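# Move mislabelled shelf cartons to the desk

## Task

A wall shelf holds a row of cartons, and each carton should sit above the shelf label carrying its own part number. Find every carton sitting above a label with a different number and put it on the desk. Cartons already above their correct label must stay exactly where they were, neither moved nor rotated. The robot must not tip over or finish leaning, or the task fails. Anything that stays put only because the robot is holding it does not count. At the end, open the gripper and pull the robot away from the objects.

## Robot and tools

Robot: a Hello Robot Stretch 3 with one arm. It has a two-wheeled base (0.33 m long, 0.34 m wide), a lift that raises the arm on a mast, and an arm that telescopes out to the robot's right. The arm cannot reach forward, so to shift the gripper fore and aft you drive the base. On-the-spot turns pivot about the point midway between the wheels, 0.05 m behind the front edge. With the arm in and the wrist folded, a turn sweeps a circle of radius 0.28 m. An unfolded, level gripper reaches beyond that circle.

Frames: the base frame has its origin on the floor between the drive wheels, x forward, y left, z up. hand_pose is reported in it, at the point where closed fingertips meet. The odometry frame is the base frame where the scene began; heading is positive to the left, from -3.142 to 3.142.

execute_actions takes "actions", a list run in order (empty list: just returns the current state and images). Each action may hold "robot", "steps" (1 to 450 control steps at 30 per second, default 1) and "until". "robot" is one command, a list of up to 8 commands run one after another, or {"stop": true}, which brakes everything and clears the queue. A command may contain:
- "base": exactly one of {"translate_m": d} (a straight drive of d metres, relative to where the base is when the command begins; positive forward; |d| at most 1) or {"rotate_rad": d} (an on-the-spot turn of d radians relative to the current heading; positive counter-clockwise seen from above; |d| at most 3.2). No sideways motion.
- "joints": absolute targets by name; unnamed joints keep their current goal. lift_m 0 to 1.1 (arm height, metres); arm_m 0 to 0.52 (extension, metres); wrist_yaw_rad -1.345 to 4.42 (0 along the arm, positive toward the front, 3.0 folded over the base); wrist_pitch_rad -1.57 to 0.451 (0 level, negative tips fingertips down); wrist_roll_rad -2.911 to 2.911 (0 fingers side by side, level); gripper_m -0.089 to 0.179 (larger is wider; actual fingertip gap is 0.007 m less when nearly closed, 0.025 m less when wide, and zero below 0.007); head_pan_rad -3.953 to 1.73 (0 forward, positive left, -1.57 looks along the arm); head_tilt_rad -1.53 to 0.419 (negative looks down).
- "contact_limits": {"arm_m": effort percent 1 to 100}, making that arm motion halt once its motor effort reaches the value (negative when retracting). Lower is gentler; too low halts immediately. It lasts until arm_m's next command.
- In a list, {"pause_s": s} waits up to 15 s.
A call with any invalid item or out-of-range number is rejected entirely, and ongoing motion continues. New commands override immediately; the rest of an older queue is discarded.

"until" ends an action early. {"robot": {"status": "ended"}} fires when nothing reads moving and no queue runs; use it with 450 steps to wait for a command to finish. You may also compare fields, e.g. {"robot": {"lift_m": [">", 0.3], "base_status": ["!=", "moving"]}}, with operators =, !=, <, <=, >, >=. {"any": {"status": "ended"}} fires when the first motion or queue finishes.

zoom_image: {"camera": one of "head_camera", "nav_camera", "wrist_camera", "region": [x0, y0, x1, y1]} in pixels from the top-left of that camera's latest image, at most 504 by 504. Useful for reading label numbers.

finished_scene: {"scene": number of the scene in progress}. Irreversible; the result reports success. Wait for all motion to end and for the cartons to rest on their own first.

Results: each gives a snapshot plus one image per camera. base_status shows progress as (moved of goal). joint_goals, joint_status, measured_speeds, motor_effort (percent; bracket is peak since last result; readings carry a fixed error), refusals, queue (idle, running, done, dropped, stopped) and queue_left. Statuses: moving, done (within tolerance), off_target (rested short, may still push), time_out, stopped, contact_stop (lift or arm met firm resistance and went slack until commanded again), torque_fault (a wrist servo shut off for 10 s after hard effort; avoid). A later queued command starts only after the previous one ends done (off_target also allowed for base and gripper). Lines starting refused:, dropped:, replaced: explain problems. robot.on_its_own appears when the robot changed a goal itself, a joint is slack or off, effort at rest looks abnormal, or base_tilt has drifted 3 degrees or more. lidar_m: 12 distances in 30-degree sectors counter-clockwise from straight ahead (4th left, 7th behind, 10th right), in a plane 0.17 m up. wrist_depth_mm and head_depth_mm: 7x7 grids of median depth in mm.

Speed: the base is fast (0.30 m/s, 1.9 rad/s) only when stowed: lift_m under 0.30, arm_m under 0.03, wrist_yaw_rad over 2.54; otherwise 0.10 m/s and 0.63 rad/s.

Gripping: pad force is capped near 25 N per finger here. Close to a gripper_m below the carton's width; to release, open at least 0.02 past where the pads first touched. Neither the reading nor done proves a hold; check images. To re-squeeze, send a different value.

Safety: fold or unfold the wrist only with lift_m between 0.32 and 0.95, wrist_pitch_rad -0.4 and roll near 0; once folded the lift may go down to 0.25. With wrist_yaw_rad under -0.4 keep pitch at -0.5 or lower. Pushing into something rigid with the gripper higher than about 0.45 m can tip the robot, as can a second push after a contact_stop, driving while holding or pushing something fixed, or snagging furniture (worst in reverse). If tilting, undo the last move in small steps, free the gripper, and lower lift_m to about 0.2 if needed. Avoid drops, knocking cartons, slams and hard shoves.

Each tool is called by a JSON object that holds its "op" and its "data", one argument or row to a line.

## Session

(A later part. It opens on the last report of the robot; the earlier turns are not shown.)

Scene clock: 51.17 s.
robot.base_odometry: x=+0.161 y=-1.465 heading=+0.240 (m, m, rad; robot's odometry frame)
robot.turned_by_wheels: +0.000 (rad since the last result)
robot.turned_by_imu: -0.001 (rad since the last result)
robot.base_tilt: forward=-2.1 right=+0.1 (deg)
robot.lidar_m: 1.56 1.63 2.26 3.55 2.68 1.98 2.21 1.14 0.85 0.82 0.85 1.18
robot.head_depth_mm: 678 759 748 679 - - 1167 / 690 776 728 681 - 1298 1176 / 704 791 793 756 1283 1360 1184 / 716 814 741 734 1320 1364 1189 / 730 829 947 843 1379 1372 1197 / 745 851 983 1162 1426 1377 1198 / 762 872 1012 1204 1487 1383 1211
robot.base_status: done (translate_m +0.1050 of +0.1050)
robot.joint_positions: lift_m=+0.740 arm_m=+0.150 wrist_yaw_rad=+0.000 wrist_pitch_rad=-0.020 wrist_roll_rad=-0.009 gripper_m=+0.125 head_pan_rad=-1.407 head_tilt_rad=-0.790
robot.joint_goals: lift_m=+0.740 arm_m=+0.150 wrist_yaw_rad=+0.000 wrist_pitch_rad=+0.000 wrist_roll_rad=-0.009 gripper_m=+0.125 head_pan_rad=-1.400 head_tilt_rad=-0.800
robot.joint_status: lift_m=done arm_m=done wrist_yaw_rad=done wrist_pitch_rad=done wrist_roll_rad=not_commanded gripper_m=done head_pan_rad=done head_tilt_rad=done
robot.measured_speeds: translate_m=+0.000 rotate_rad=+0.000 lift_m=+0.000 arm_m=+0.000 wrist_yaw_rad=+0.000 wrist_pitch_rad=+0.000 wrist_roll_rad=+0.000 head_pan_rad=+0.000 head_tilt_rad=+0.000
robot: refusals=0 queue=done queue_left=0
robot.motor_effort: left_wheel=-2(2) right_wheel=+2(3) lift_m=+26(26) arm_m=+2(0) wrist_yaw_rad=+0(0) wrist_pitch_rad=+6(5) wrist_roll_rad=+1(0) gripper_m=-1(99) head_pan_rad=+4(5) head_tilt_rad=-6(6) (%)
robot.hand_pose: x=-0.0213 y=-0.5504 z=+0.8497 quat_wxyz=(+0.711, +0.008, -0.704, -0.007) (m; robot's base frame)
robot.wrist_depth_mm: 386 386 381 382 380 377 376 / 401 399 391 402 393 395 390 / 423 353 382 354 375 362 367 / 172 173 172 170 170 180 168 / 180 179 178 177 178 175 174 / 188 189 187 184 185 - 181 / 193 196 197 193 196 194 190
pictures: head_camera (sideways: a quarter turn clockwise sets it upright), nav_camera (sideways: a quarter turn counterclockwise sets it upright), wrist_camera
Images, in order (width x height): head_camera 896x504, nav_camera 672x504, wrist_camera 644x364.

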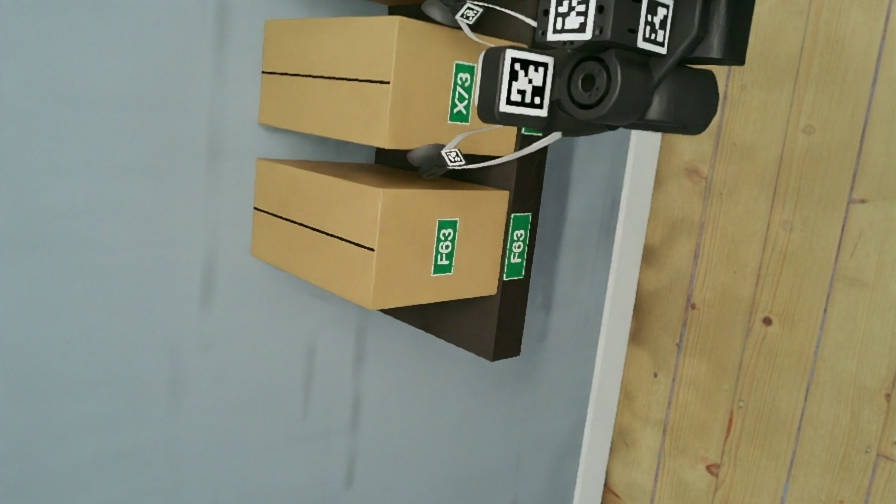

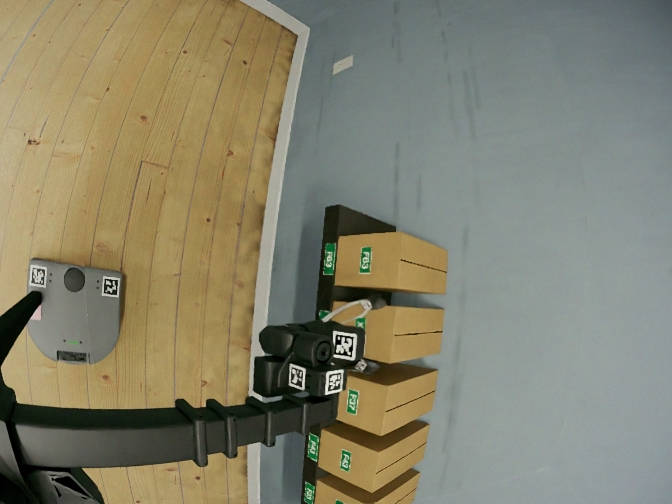

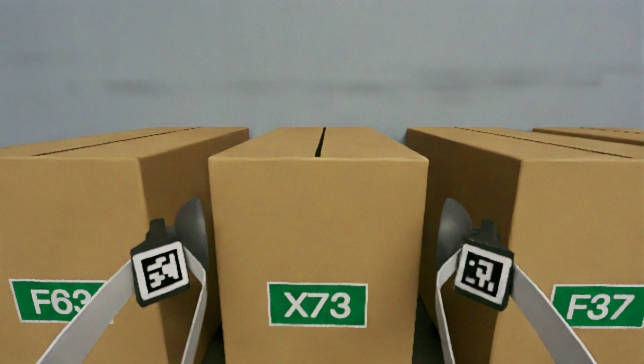

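Good. Go deeper, grip, lift, retract.

{"op": "execute_actions", "data": {
  "actions": [
    {"robot":[{"joints":{"arm_m":0.21}},{"joints":{"gripper_m":0.04}},{"joints":{"lift_m":0.77}},{"joints":{"arm_m":0.0}}],"steps":450,"until":{"robot":{"status":"ended"}}}
  ]
}}

Scene clock: 57.43 s.
robot.base_odometry: x=+0.161 y=-1.465 heading=+0.240 (m, m, rad; robot's odometry frame)
robot.turned_by_wheels: +0.000 (rad since the last result)
robot.turned_by_imu: -0.002 (rad since the last result)
robot.base_tilt: forward=-2.2 right=+0.1 (deg)
robot.lidar_m: 1.56 1.64 2.26 3.54 2.69 1.98 2.21 1.14 0.85 0.82 0.85 1.19
robot.head_depth_mm: 676 761 850 557 493 1312 - / 689 774 851 559 510 - - / 704 792 794 774 561 1326 1186 / 717 810 741 736 1325 1359 1190 / 732 832 939 842 1378 1359 1189 / 748 851 982 1167 1435 1372 1201 / 764 871 1004 1197 1486 1381 1211
robot.base_status: done (translate_m +0.1050 of +0.1050)
robot.joint_positions: lift_m=+0.770 arm_m=+0.000 wrist_yaw_rad=+0.000 wrist_pitch_rad=-0.037 wrist_roll_rad=-0.009 gripper_m=+0.062 head_pan_rad=-1.407 head_tilt_rad=-0.790
robot.joint_goals: lift_m=+0.770 arm_m=+0.000 wrist_yaw_rad=+0.000 wrist_pitch_rad=+0.000 wrist_roll_rad=-0.009 gripper_m=+0.040 head_pan_rad=-1.400 head_tilt_rad=-0.800
robot.joint_status: lift_m=done arm_m=done wrist_yaw_rad=done wrist_pitch_rad=done wrist_roll_rad=not_commanded gripper_m=off_target head_pan_rad=done head_tilt_rad=done
robot.measured_speeds: translate_m=+0.000 rotate_rad=+0.000 lift_m=+0.000 arm_m=+0.000 wrist_yaw_rad=+0.000 wrist_pitch_rad=+0.000 wrist_roll_rad=+0.000 head_pan_rad=+0.000 head_tilt_rad=+0.000
robot: refusals=0 queue=done queue_left=0
robot.motor_effort: left_wheel=-1(5) right_wheel=+2(5) lift_m=+35(37) arm_m=-2(7) wrist_yaw_rad=+0(9) wrist_pitch_rad=+10(21) wrist_roll_rad=+0(0) gripper_m=-100(99) head_pan_rad=+4(4) head_tilt_rad=-6(6) (%)
robot.hand_pose: x=-0.0215 y=-0.4004 z=+0.8751 quat_wxyz=(+0.710, +0.013, -0.704, -0.013) (m; robot's base frame)
robot.wrist_depth_mm: 516 513 508 511 518 514 503 / 538 537 538 534 530 527 537 / 559 557 548 559 554 553 537 / 583 326 123 123 123 321 318 / 618 606 125 125 125 329 334 / 629 365 130 129 129 - 352 / 667 375 133 133 132 369 361
pictures: head_camera (sideways: a quarter turn clockwise sets it upright), nav_camera (sideways: a quarter turn counterclockwise sets it upright), wrist_camera
Images, in order (width x height): head_camera 896x504, nav_camera 672x504, wrist_camera 644x364.

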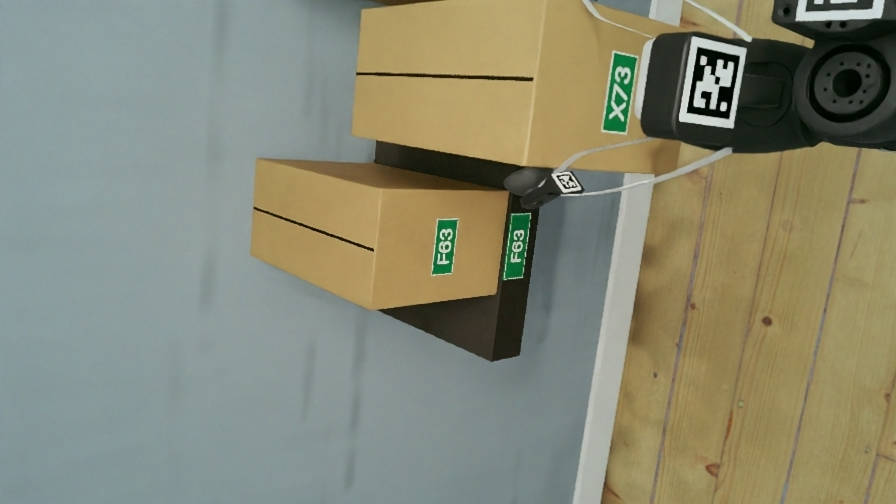

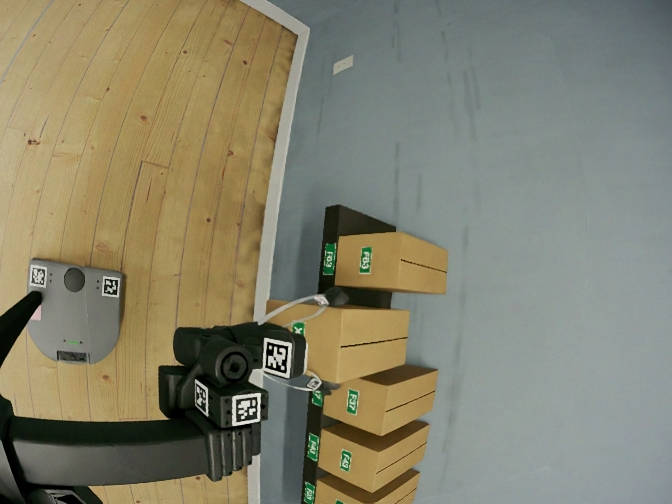

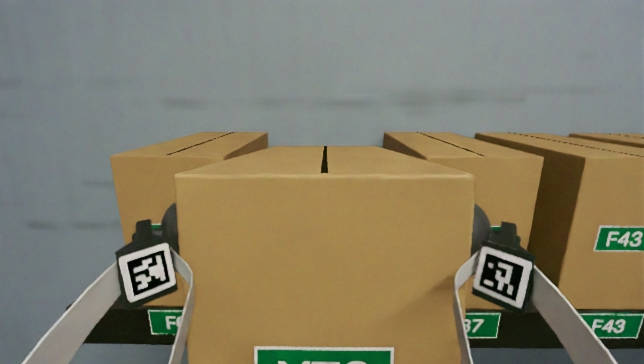

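{"op": "execute_actions", "data": {
  "actions": [
    {"robot":[{"joints":{"lift_m":0.97}},{"base":{"rotate_rad":1.571},"joints":{"head_pan_rad":0,"head_tilt_rad":-0.5}},{"base":{"translate_m":1.0}},{"base":{"translate_m":1.0}}],"steps":450,"until":{"robot":{"status":"ended"}}},
    {"steps":450,"until":{"robot":{"status":"ended"}}}
  ]
}}

Scene clock: 85.53 s.
robot.base_odometry: x=-0.315 y=+0.477 heading=+1.811 (m, m, rad; robot's odometry frame)
robot.turned_by_wheels: +1.571 (rad since the last result)
robot.turned_by_imu: +1.562 (rad since the last result)
robot.base_tilt: forward=-2.2 right=+0.1 (deg)
robot.lidar_m: 1.95 1.63 2.27 2.19 1.88 2.92 2.82 2.22 1.63 1.58 1.62 1.60
robot.head_depth_mm: 1653 1789 1859 1404 2079 1652 1366 / 1661 1791 1867 1422 2119 1654 1369 / 1667 1796 1873 1431 2106 1671 1380 / 1662 1804 1874 1450 2142 1669 1387 / 1663 1823 1945 1455 2155 1693 1391 / 1663 1831 1939 1487 2145 1702 1398 / 1694 1827 1946 1505 1974 1693 1396
robot.base_status: done (translate_m +1.0000 of +1.0000)
robot.joint_positions: lift_m=+0.970 arm_m=+0.000 wrist_yaw_rad=+0.000 wrist_pitch_rad=-0.036 wrist_roll_rad=-0.009 gripper_m=+0.086 head_pan_rad=-0.007 head_tilt_rad=-0.507
robot.joint_goals: lift_m=+0.970 arm_m=+0.000 wrist_yaw_rad=+0.000 wrist_pitch_rad=+0.000 wrist_roll_rad=-0.009 gripper_m=+0.085 head_pan_rad=+0.000 head_tilt_rad=-0.500
robot.joint_status: lift_m=done arm_m=done wrist_yaw_rad=done wrist_pitch_rad=done wrist_roll_rad=not_commanded gripper_m=off_target head_pan_rad=done head_tilt_rad=done
robot.measured_speeds: translate_m=+0.000 rotate_rad=+0.000 lift_m=+0.000 arm_m=+0.000 wrist_yaw_rad=+0.000 wrist_pitch_rad=+0.000 wrist_roll_rad=+0.000 head_pan_rad=+0.000 head_tilt_rad=+0.000
robot: refusals=0 queue=done queue_left=0
robot.on_its_own: gripper_m is held at +0.085, not at your +0.040, by its stall guard, which is not easing now
robot.motor_effort: left_wheel=-3(6) right_wheel=+2(6) lift_m=+34(34) arm_m=-2(2) wrist_yaw_rad=+1(0) wrist_pitch_rad=+10(10) wrist_roll_rad=+1(1) gripper_m=-61(100) head_pan_rad=+5(54) head_tilt_rad=+6(32) (%)
robot.hand_pose: x=-0.0215 y=-0.4004 z=+1.0753 quat_wxyz=(+0.710, +0.013, -0.704, -0.013) (m; robot's base frame)
robot.wrist_depth_mm: - - - - - - - / - - - - - - - / - - - - - - - / - - 124 123 123 - - / - - 126 126 125 - - / - - 129 129 129 - - / - - 132 133 132 - -
pictures: head_camera (sideways: a quarter turn clockwise sets it upright), nav_camera (sideways: a quarter turn counterclockwise sets it upright), wrist_camera
Images, in order (width x height): head_camera 896x504, nav_camera 672x504, wrist_camera 644x364.

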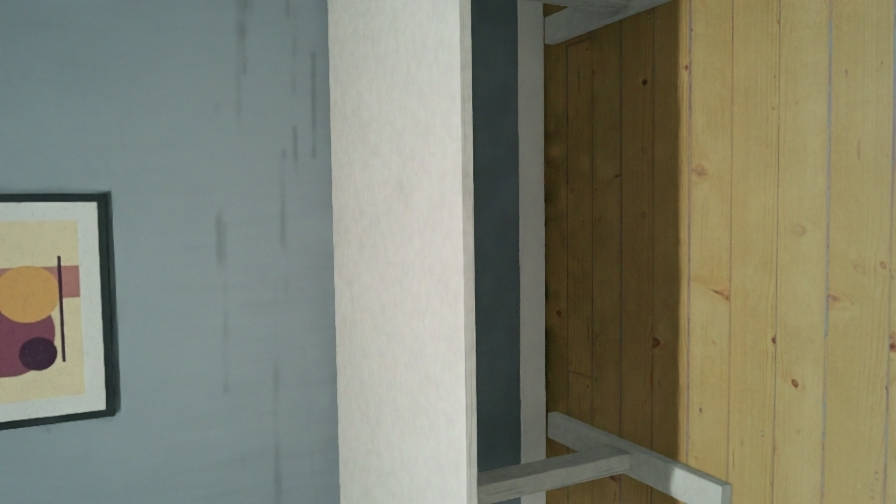

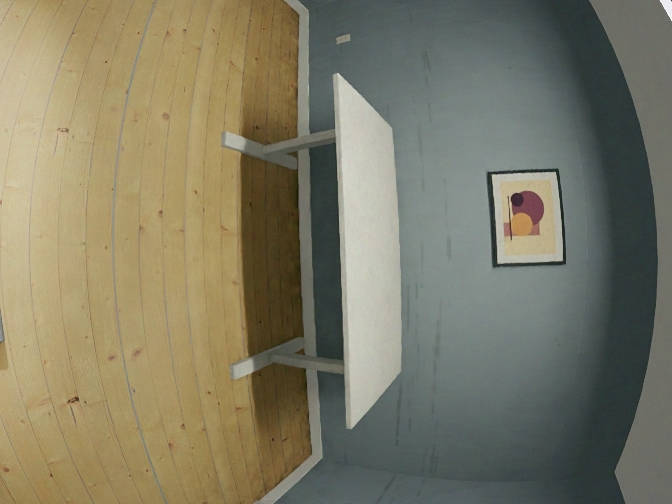

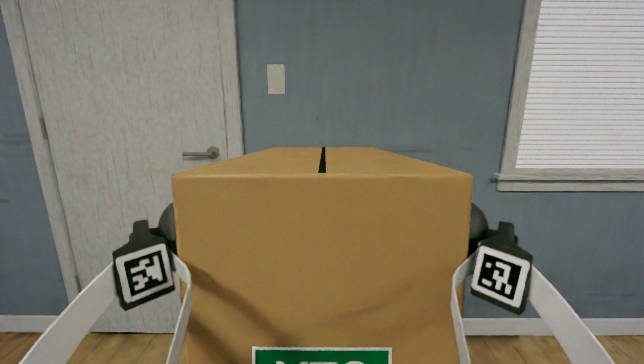

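{"op": "execute_actions", "data": {
  "actions": [
    {"robot":[{"base":{"translate_m":0.8}},{"base":{"rotate_rad":1.571},"joints":{"head_pan_rad":-1.57,"head_tilt_rad":-0.7}},{"joints":{"arm_m":0.3,"lift_m":0.78}}],"steps":450,"until":{"robot":{"status":"ended"}}},
    {"steps":450,"until":{"robot":{"status":"ended"}}}
  ]
}}

Scene clock: 101.37 s.
robot.base_odometry: x=-0.505 y=+1.254 heading=-2.902 (m, m, rad; robot's odometry frame)
robot.turned_by_wheels: +1.571 (rad since the last result)
robot.turned_by_imu: +1.563 (rad since the last result)
robot.base_tilt: forward=-2.1 right=+0.1 (deg)
robot.lidar_m: 2.19 1.94 2.69 3.63 2.25 1.61 1.57 1.65 0.88 1.16 0.95 0.98
robot.head_depth_mm: 971 1080 1160 994 - 615 1195 / 978 1085 1170 - 714 629 1202 / 977 1091 825 - 735 633 1207 / 989 1097 1179 915 760 639 1215 / 986 1099 1192 957 766 641 1223 / 996 1101 1207 964 772 643 1230 / 999 1112 1206 968 776 645 1267
robot.base_status: done (rotate_rad +1.5709 of +1.5710)
robot.joint_positions: lift_m=+0.780 arm_m=+0.300 wrist_yaw_rad=+0.000 wrist_pitch_rad=-0.033 wrist_roll_rad=-0.009 gripper_m=+0.086 head_pan_rad=-1.563 head_tilt_rad=-0.691
robot.joint_goals: lift_m=+0.780 arm_m=+0.300 wrist_yaw_rad=+0.000 wrist_pitch_rad=+0.000 wrist_roll_rad=-0.009 gripper_m=+0.085 head_pan_rad=-1.570 head_tilt_rad=-0.700
robot.joint_status: lift_m=done arm_m=done wrist_yaw_rad=done wrist_pitch_rad=done wrist_roll_rad=not_commanded gripper_m=off_target head_pan_rad=done head_tilt_rad=done
robot.measured_speeds: translate_m=+0.000 rotate_rad=+0.000 lift_m=+0.000 arm_m=+0.000 wrist_yaw_rad=+0.000 wrist_pitch_rad=+0.000 wrist_roll_rad=+0.000 head_pan_rad=+0.000 head_tilt_rad=+0.000
robot: refusals=0 queue=done queue_left=0
robot.on_its_own: gripper_m is held at +0.085, not at your +0.040, by its stall guard, which is not easing now
robot.motor_effort: left_wheel=-2(7) right_wheel=+2(6) lift_m=+27(34) arm_m=+3(1) wrist_yaw_rad=+1(0) wrist_pitch_rad=+9(10) wrist_roll_rad=+1(0) gripper_m=-61(60) head_pan_rad=-4(56) head_tilt_rad=-6(28) (%)
robot.hand_pose: x=-0.0214 y=-0.7000 z=+0.8863 quat_wxyz=(+0.710, +0.012, -0.704, -0.012) (m; robot's base frame)
robot.wrist_depth_mm: 556 549 547 554 542 566 553 / 571 565 580 574 574 569 575 / 590 590 588 591 589 591 598 / 619 631 123 123 123 608 625 / 549 552 125 125 125 540 546 / 393 364 129 130 129 - 394 / 303 307 133 133 134 308 305
pictures: head_camera (sideways: a quarter turn clockwise sets it upright), nav_camera (sideways: a quarter turn counterclockwise sets it upright), wrist_camera
Images, in order (width x height): head_camera 896x504, nav_camera 672x504, wrist_camera 644x364.

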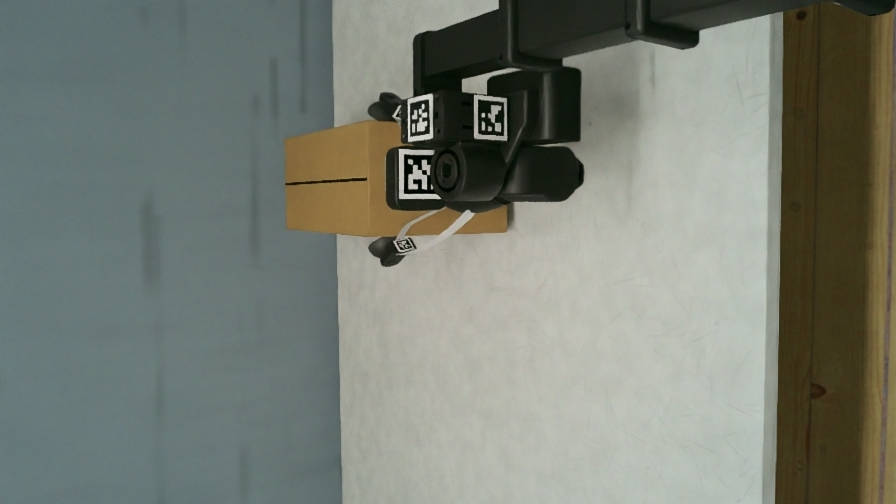

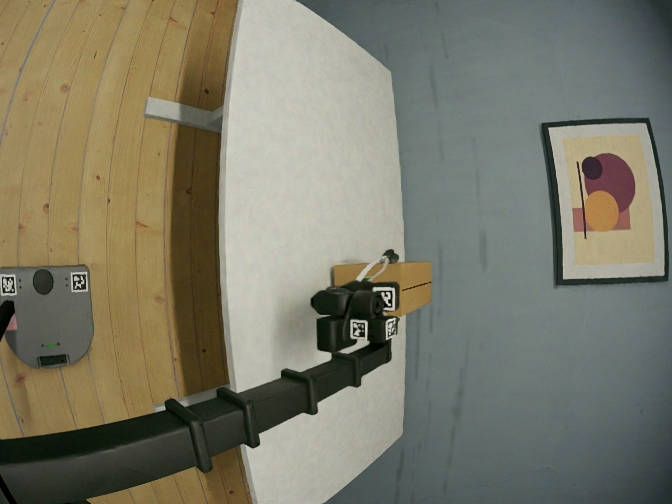

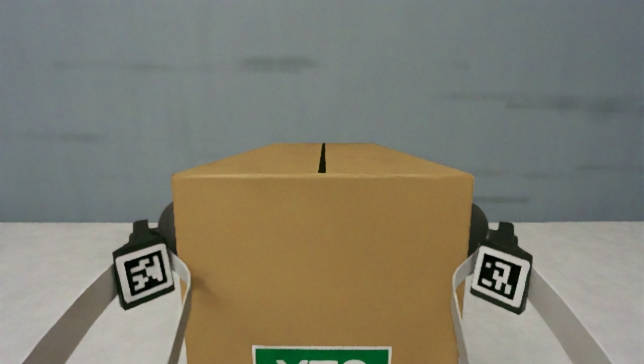

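{"op": "execute_actions", "data": {
  "actions": [
    {"robot":{"joints":{"lift_m":0.68}},"steps":200,"until":{"robot":{"status":"ended"}}}
  ]
}}

Scene clock: 102.37 s.
robot.base_odometry: x=-0.505 y=+1.254 heading=-2.902 (m, m, rad; robot's odometry frame)
robot.turned_by_wheels: +0.000 (rad since the last result)
robot.turned_by_imu: +0.000 (rad since the last result)
robot.base_tilt: forward=-2.1 right=+0.0 (deg)
robot.lidar_m: 2.19 1.94 2.68 3.63 2.25 1.62 1.57 1.63 0.88 1.16 0.95 0.98
robot.head_depth_mm: 972 1079 1165 957 - - 1200 / 979 1078 1158 938 - 630 1203 / 983 1090 848 748 718 633 1208 / 985 1092 1169 916 759 637 1209 / 993 1099 1191 955 768 641 1219 / 995 1108 1199 961 770 646 1252 / 998 1113 1209 972 777 647 1259
robot.base_status: done (rotate_rad +1.5709 of +1.5710)
robot.joint_positions: lift_m=+0.733 arm_m=+0.300 wrist_yaw_rad=+0.000 wrist_pitch_rad=+0.065 wrist_roll_rad=-0.009 gripper_m=+0.086 head_pan_rad=-1.563 head_tilt_rad=-0.692
robot.joint_goals: lift_m=+0.734 arm_m=+0.300 wrist_yaw_rad=+0.000 wrist_pitch_rad=+0.000 wrist_roll_rad=-0.009 gripper_m=+0.085 head_pan_rad=-1.570 head_tilt_rad=-0.700
robot.joint_status: lift_m=contact_stop arm_m=done wrist_yaw_rad=done wrist_pitch_rad=done wrist_roll_rad=not_commanded gripper_m=off_target head_pan_rad=done head_tilt_rad=done
robot.measured_speeds: translate_m=+0.000 rotate_rad=+0.000 lift_m=-0.022 arm_m=+0.000 wrist_yaw_rad=+0.000 wrist_pitch_rad=+0.192 wrist_roll_rad=+0.000 head_pan_rad=+0.000 head_tilt_rad=+0.000
robot: refusals=0 queue=dropped queue_left=0
robot.on_its_own: gripper_m is held at +0.085, not at your +0.040, by its stall guard, which is not easing now; lift_m is slack since a contact_stop, until your next command for it (your +0.680 is given up)
robot.motor_effort: left_wheel=-2(2) right_wheel=+2(2) lift_m=+31(29) arm_m=+3(3) wrist_yaw_rad=+0(0) wrist_pitch_rad=-22(23) wrist_roll_rad=+1(0) gripper_m=-61(61) head_pan_rad=-5(5) head_tilt_rad=-6(6) (%)
robot.hand_pose: x=-0.0214 y=-0.7020 z=+0.8647 quat_wxyz=(+0.710, -0.023, -0.703, +0.023) (m; robot's base frame)
robot.wrist_depth_mm: 563 582 564 558 562 578 564 / 580 580 604 564 592 580 577 / 612 608 591 587 594 603 601 / 606 611 123 123 122 628 609 / 609 621 126 126 125 630 623 / 395 359 128 128 128 - 396 / 297 295 133 132 132 295 298
pictures: head_camera (sideways: a quarter turn clockwise sets it upright), nav_camera (sideways: a quarter turn counterclockwise sets it upright), wrist_camera
Images, in order (width x height): head_camera 896x504, nav_camera 672x504, wrist_camera 644x364.

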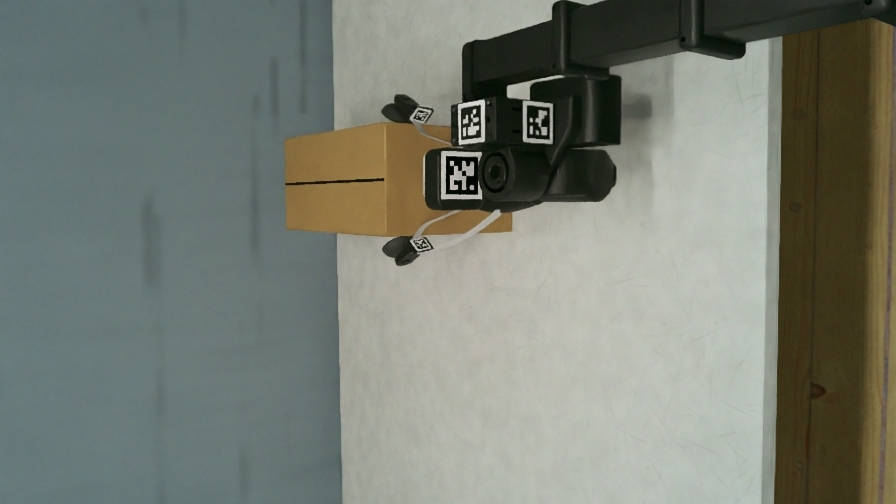

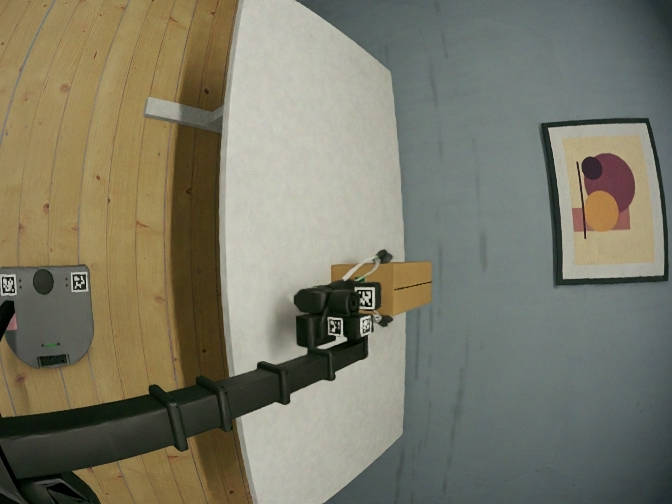

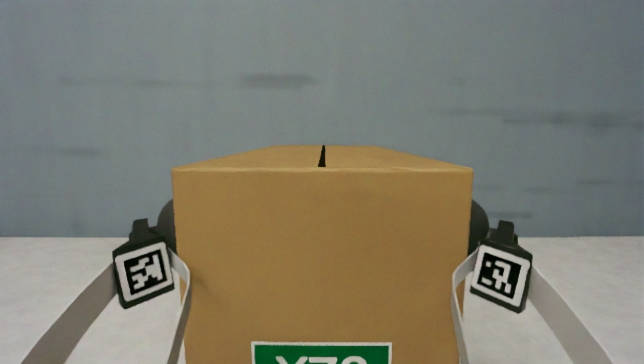

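{"op": "execute_actions", "data": {
  "actions": [
    {"robot":[{"joints":{"lift_m":0.755}},{"joints":{"gripper_m":0.14}},{"joints":{"arm_m":0.0}}],"steps":400,"until":{"robot":{"status":"ended"}}}
  ]
}}

{"op": "finished_scene", "data": {
  "scene": 1
}}

Scene clock: 107.57 s.
robot.base_odometry: x=-0.505 y=+1.254 heading=-2.902 (m, m, rad; robot's odometry frame)
robot.turned_by_wheels: +0.000 (rad since the last result)
robot.turned_by_imu: -0.001 (rad since the last result)
robot.base_tilt: forward=-2.2 right=+0.1 (deg)
robot.lidar_m: 2.19 1.94 2.68 3.62 2.25 1.62 1.57 1.64 0.88 1.16 0.95 0.98
robot.head_depth_mm: 973 1078 1166 925 749 626 1226 / 976 1088 1171 873 515 549 1228 / 982 1091 1181 641 516 540 - / 986 1101 1187 949 653 596 1211 / 991 1099 1192 955 768 639 1213 / 995 1104 1205 963 771 643 1252 / 995 1111 1204 972 778 645 1259
robot.base_status: done (rotate_rad +1.5709 of +1.5710)
robot.joint_positions: lift_m=+0.755 arm_m=+0.000 wrist_yaw_rad=+0.000 wrist_pitch_rad=-0.016 wrist_roll_rad=-0.009 gripper_m=+0.140 head_pan_rad=-1.563 head_tilt_rad=-0.692
robot.joint_goals: lift_m=+0.755 arm_m=+0.000 wrist_yaw_rad=+0.000 wrist_pitch_rad=+0.000 wrist_roll_rad=-0.009 gripper_m=+0.140 head_pan_rad=-1.570 head_tilt_rad=-0.700
robot.joint_status: lift_m=done arm_m=done wrist_yaw_rad=done wrist_pitch_rad=done wrist_roll_rad=not_commanded gripper_m=off_target head_pan_rad=done head_tilt_rad=done
robot.measured_speeds: translate_m=+0.000 rotate_rad=+0.000 lift_m=+0.000 arm_m=+0.000 wrist_yaw_rad=+0.000 wrist_pitch_rad=+0.000 wrist_roll_rad=+0.000 head_pan_rad=+0.000 head_tilt_rad=+0.000
robot: refusals=0 queue=done queue_left=0
robot.motor_effort: left_wheel=-1(2) right_wheel=+1(2) lift_m=+33(33) arm_m=-2(5) wrist_yaw_rad=+0(1) wrist_pitch_rad=+4(19) wrist_roll_rad=+1(0) gripper_m=-1(100) head_pan_rad=-5(5) head_tilt_rad=-4(6) (%)
robot.hand_pose: x=-0.0215 y=-0.4011 z=+0.8653 quat_wxyz=(+0.711, +0.006, -0.704, -0.006) (m; robot's base frame)
robot.wrist_depth_mm: 815 825 833 808 805 816 828 / 863 864 850 851 862 868 855 / 891 873 905 356 887 870 901 / 876 896 121 121 121 852 929 / 508 517 124 124 124 511 516 / 375 329 130 130 129 - 367 / 282 283 136 135 135 283 279
pictures: head_camera (sideways: a quarter turn clockwise sets it upright), nav_camera (sideways: a quarter turn counterclockwise sets it upright), wrist_camera
Images, in order (width x height): head_camera 896x504, nav_camera 672x504, wrist_camera 644x364.

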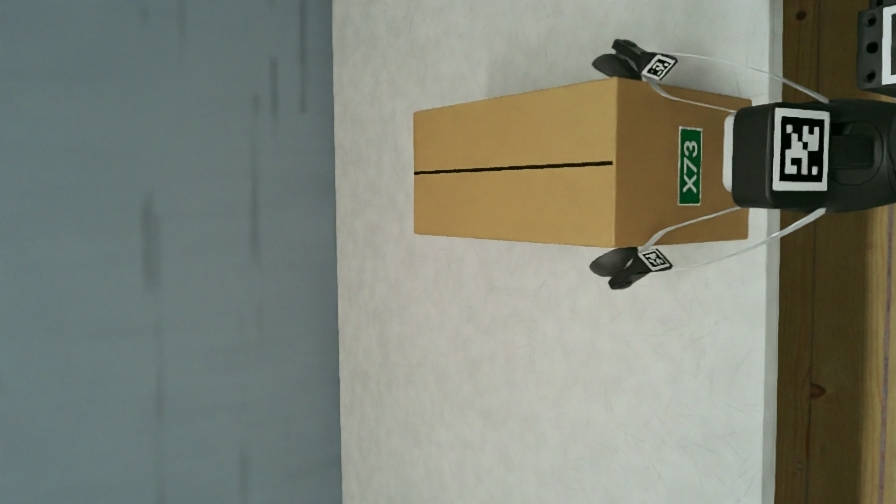

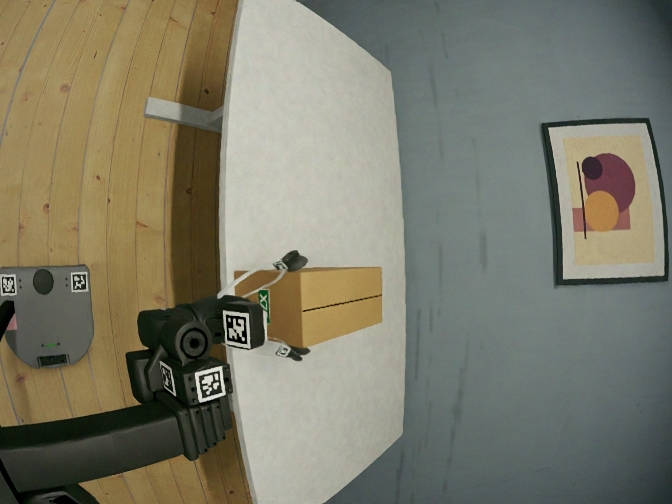

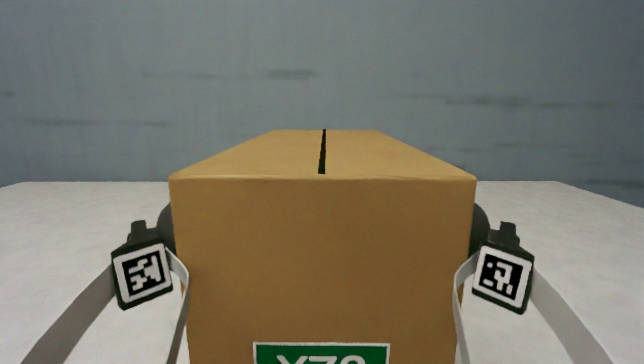

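The scene is finished: the task was done.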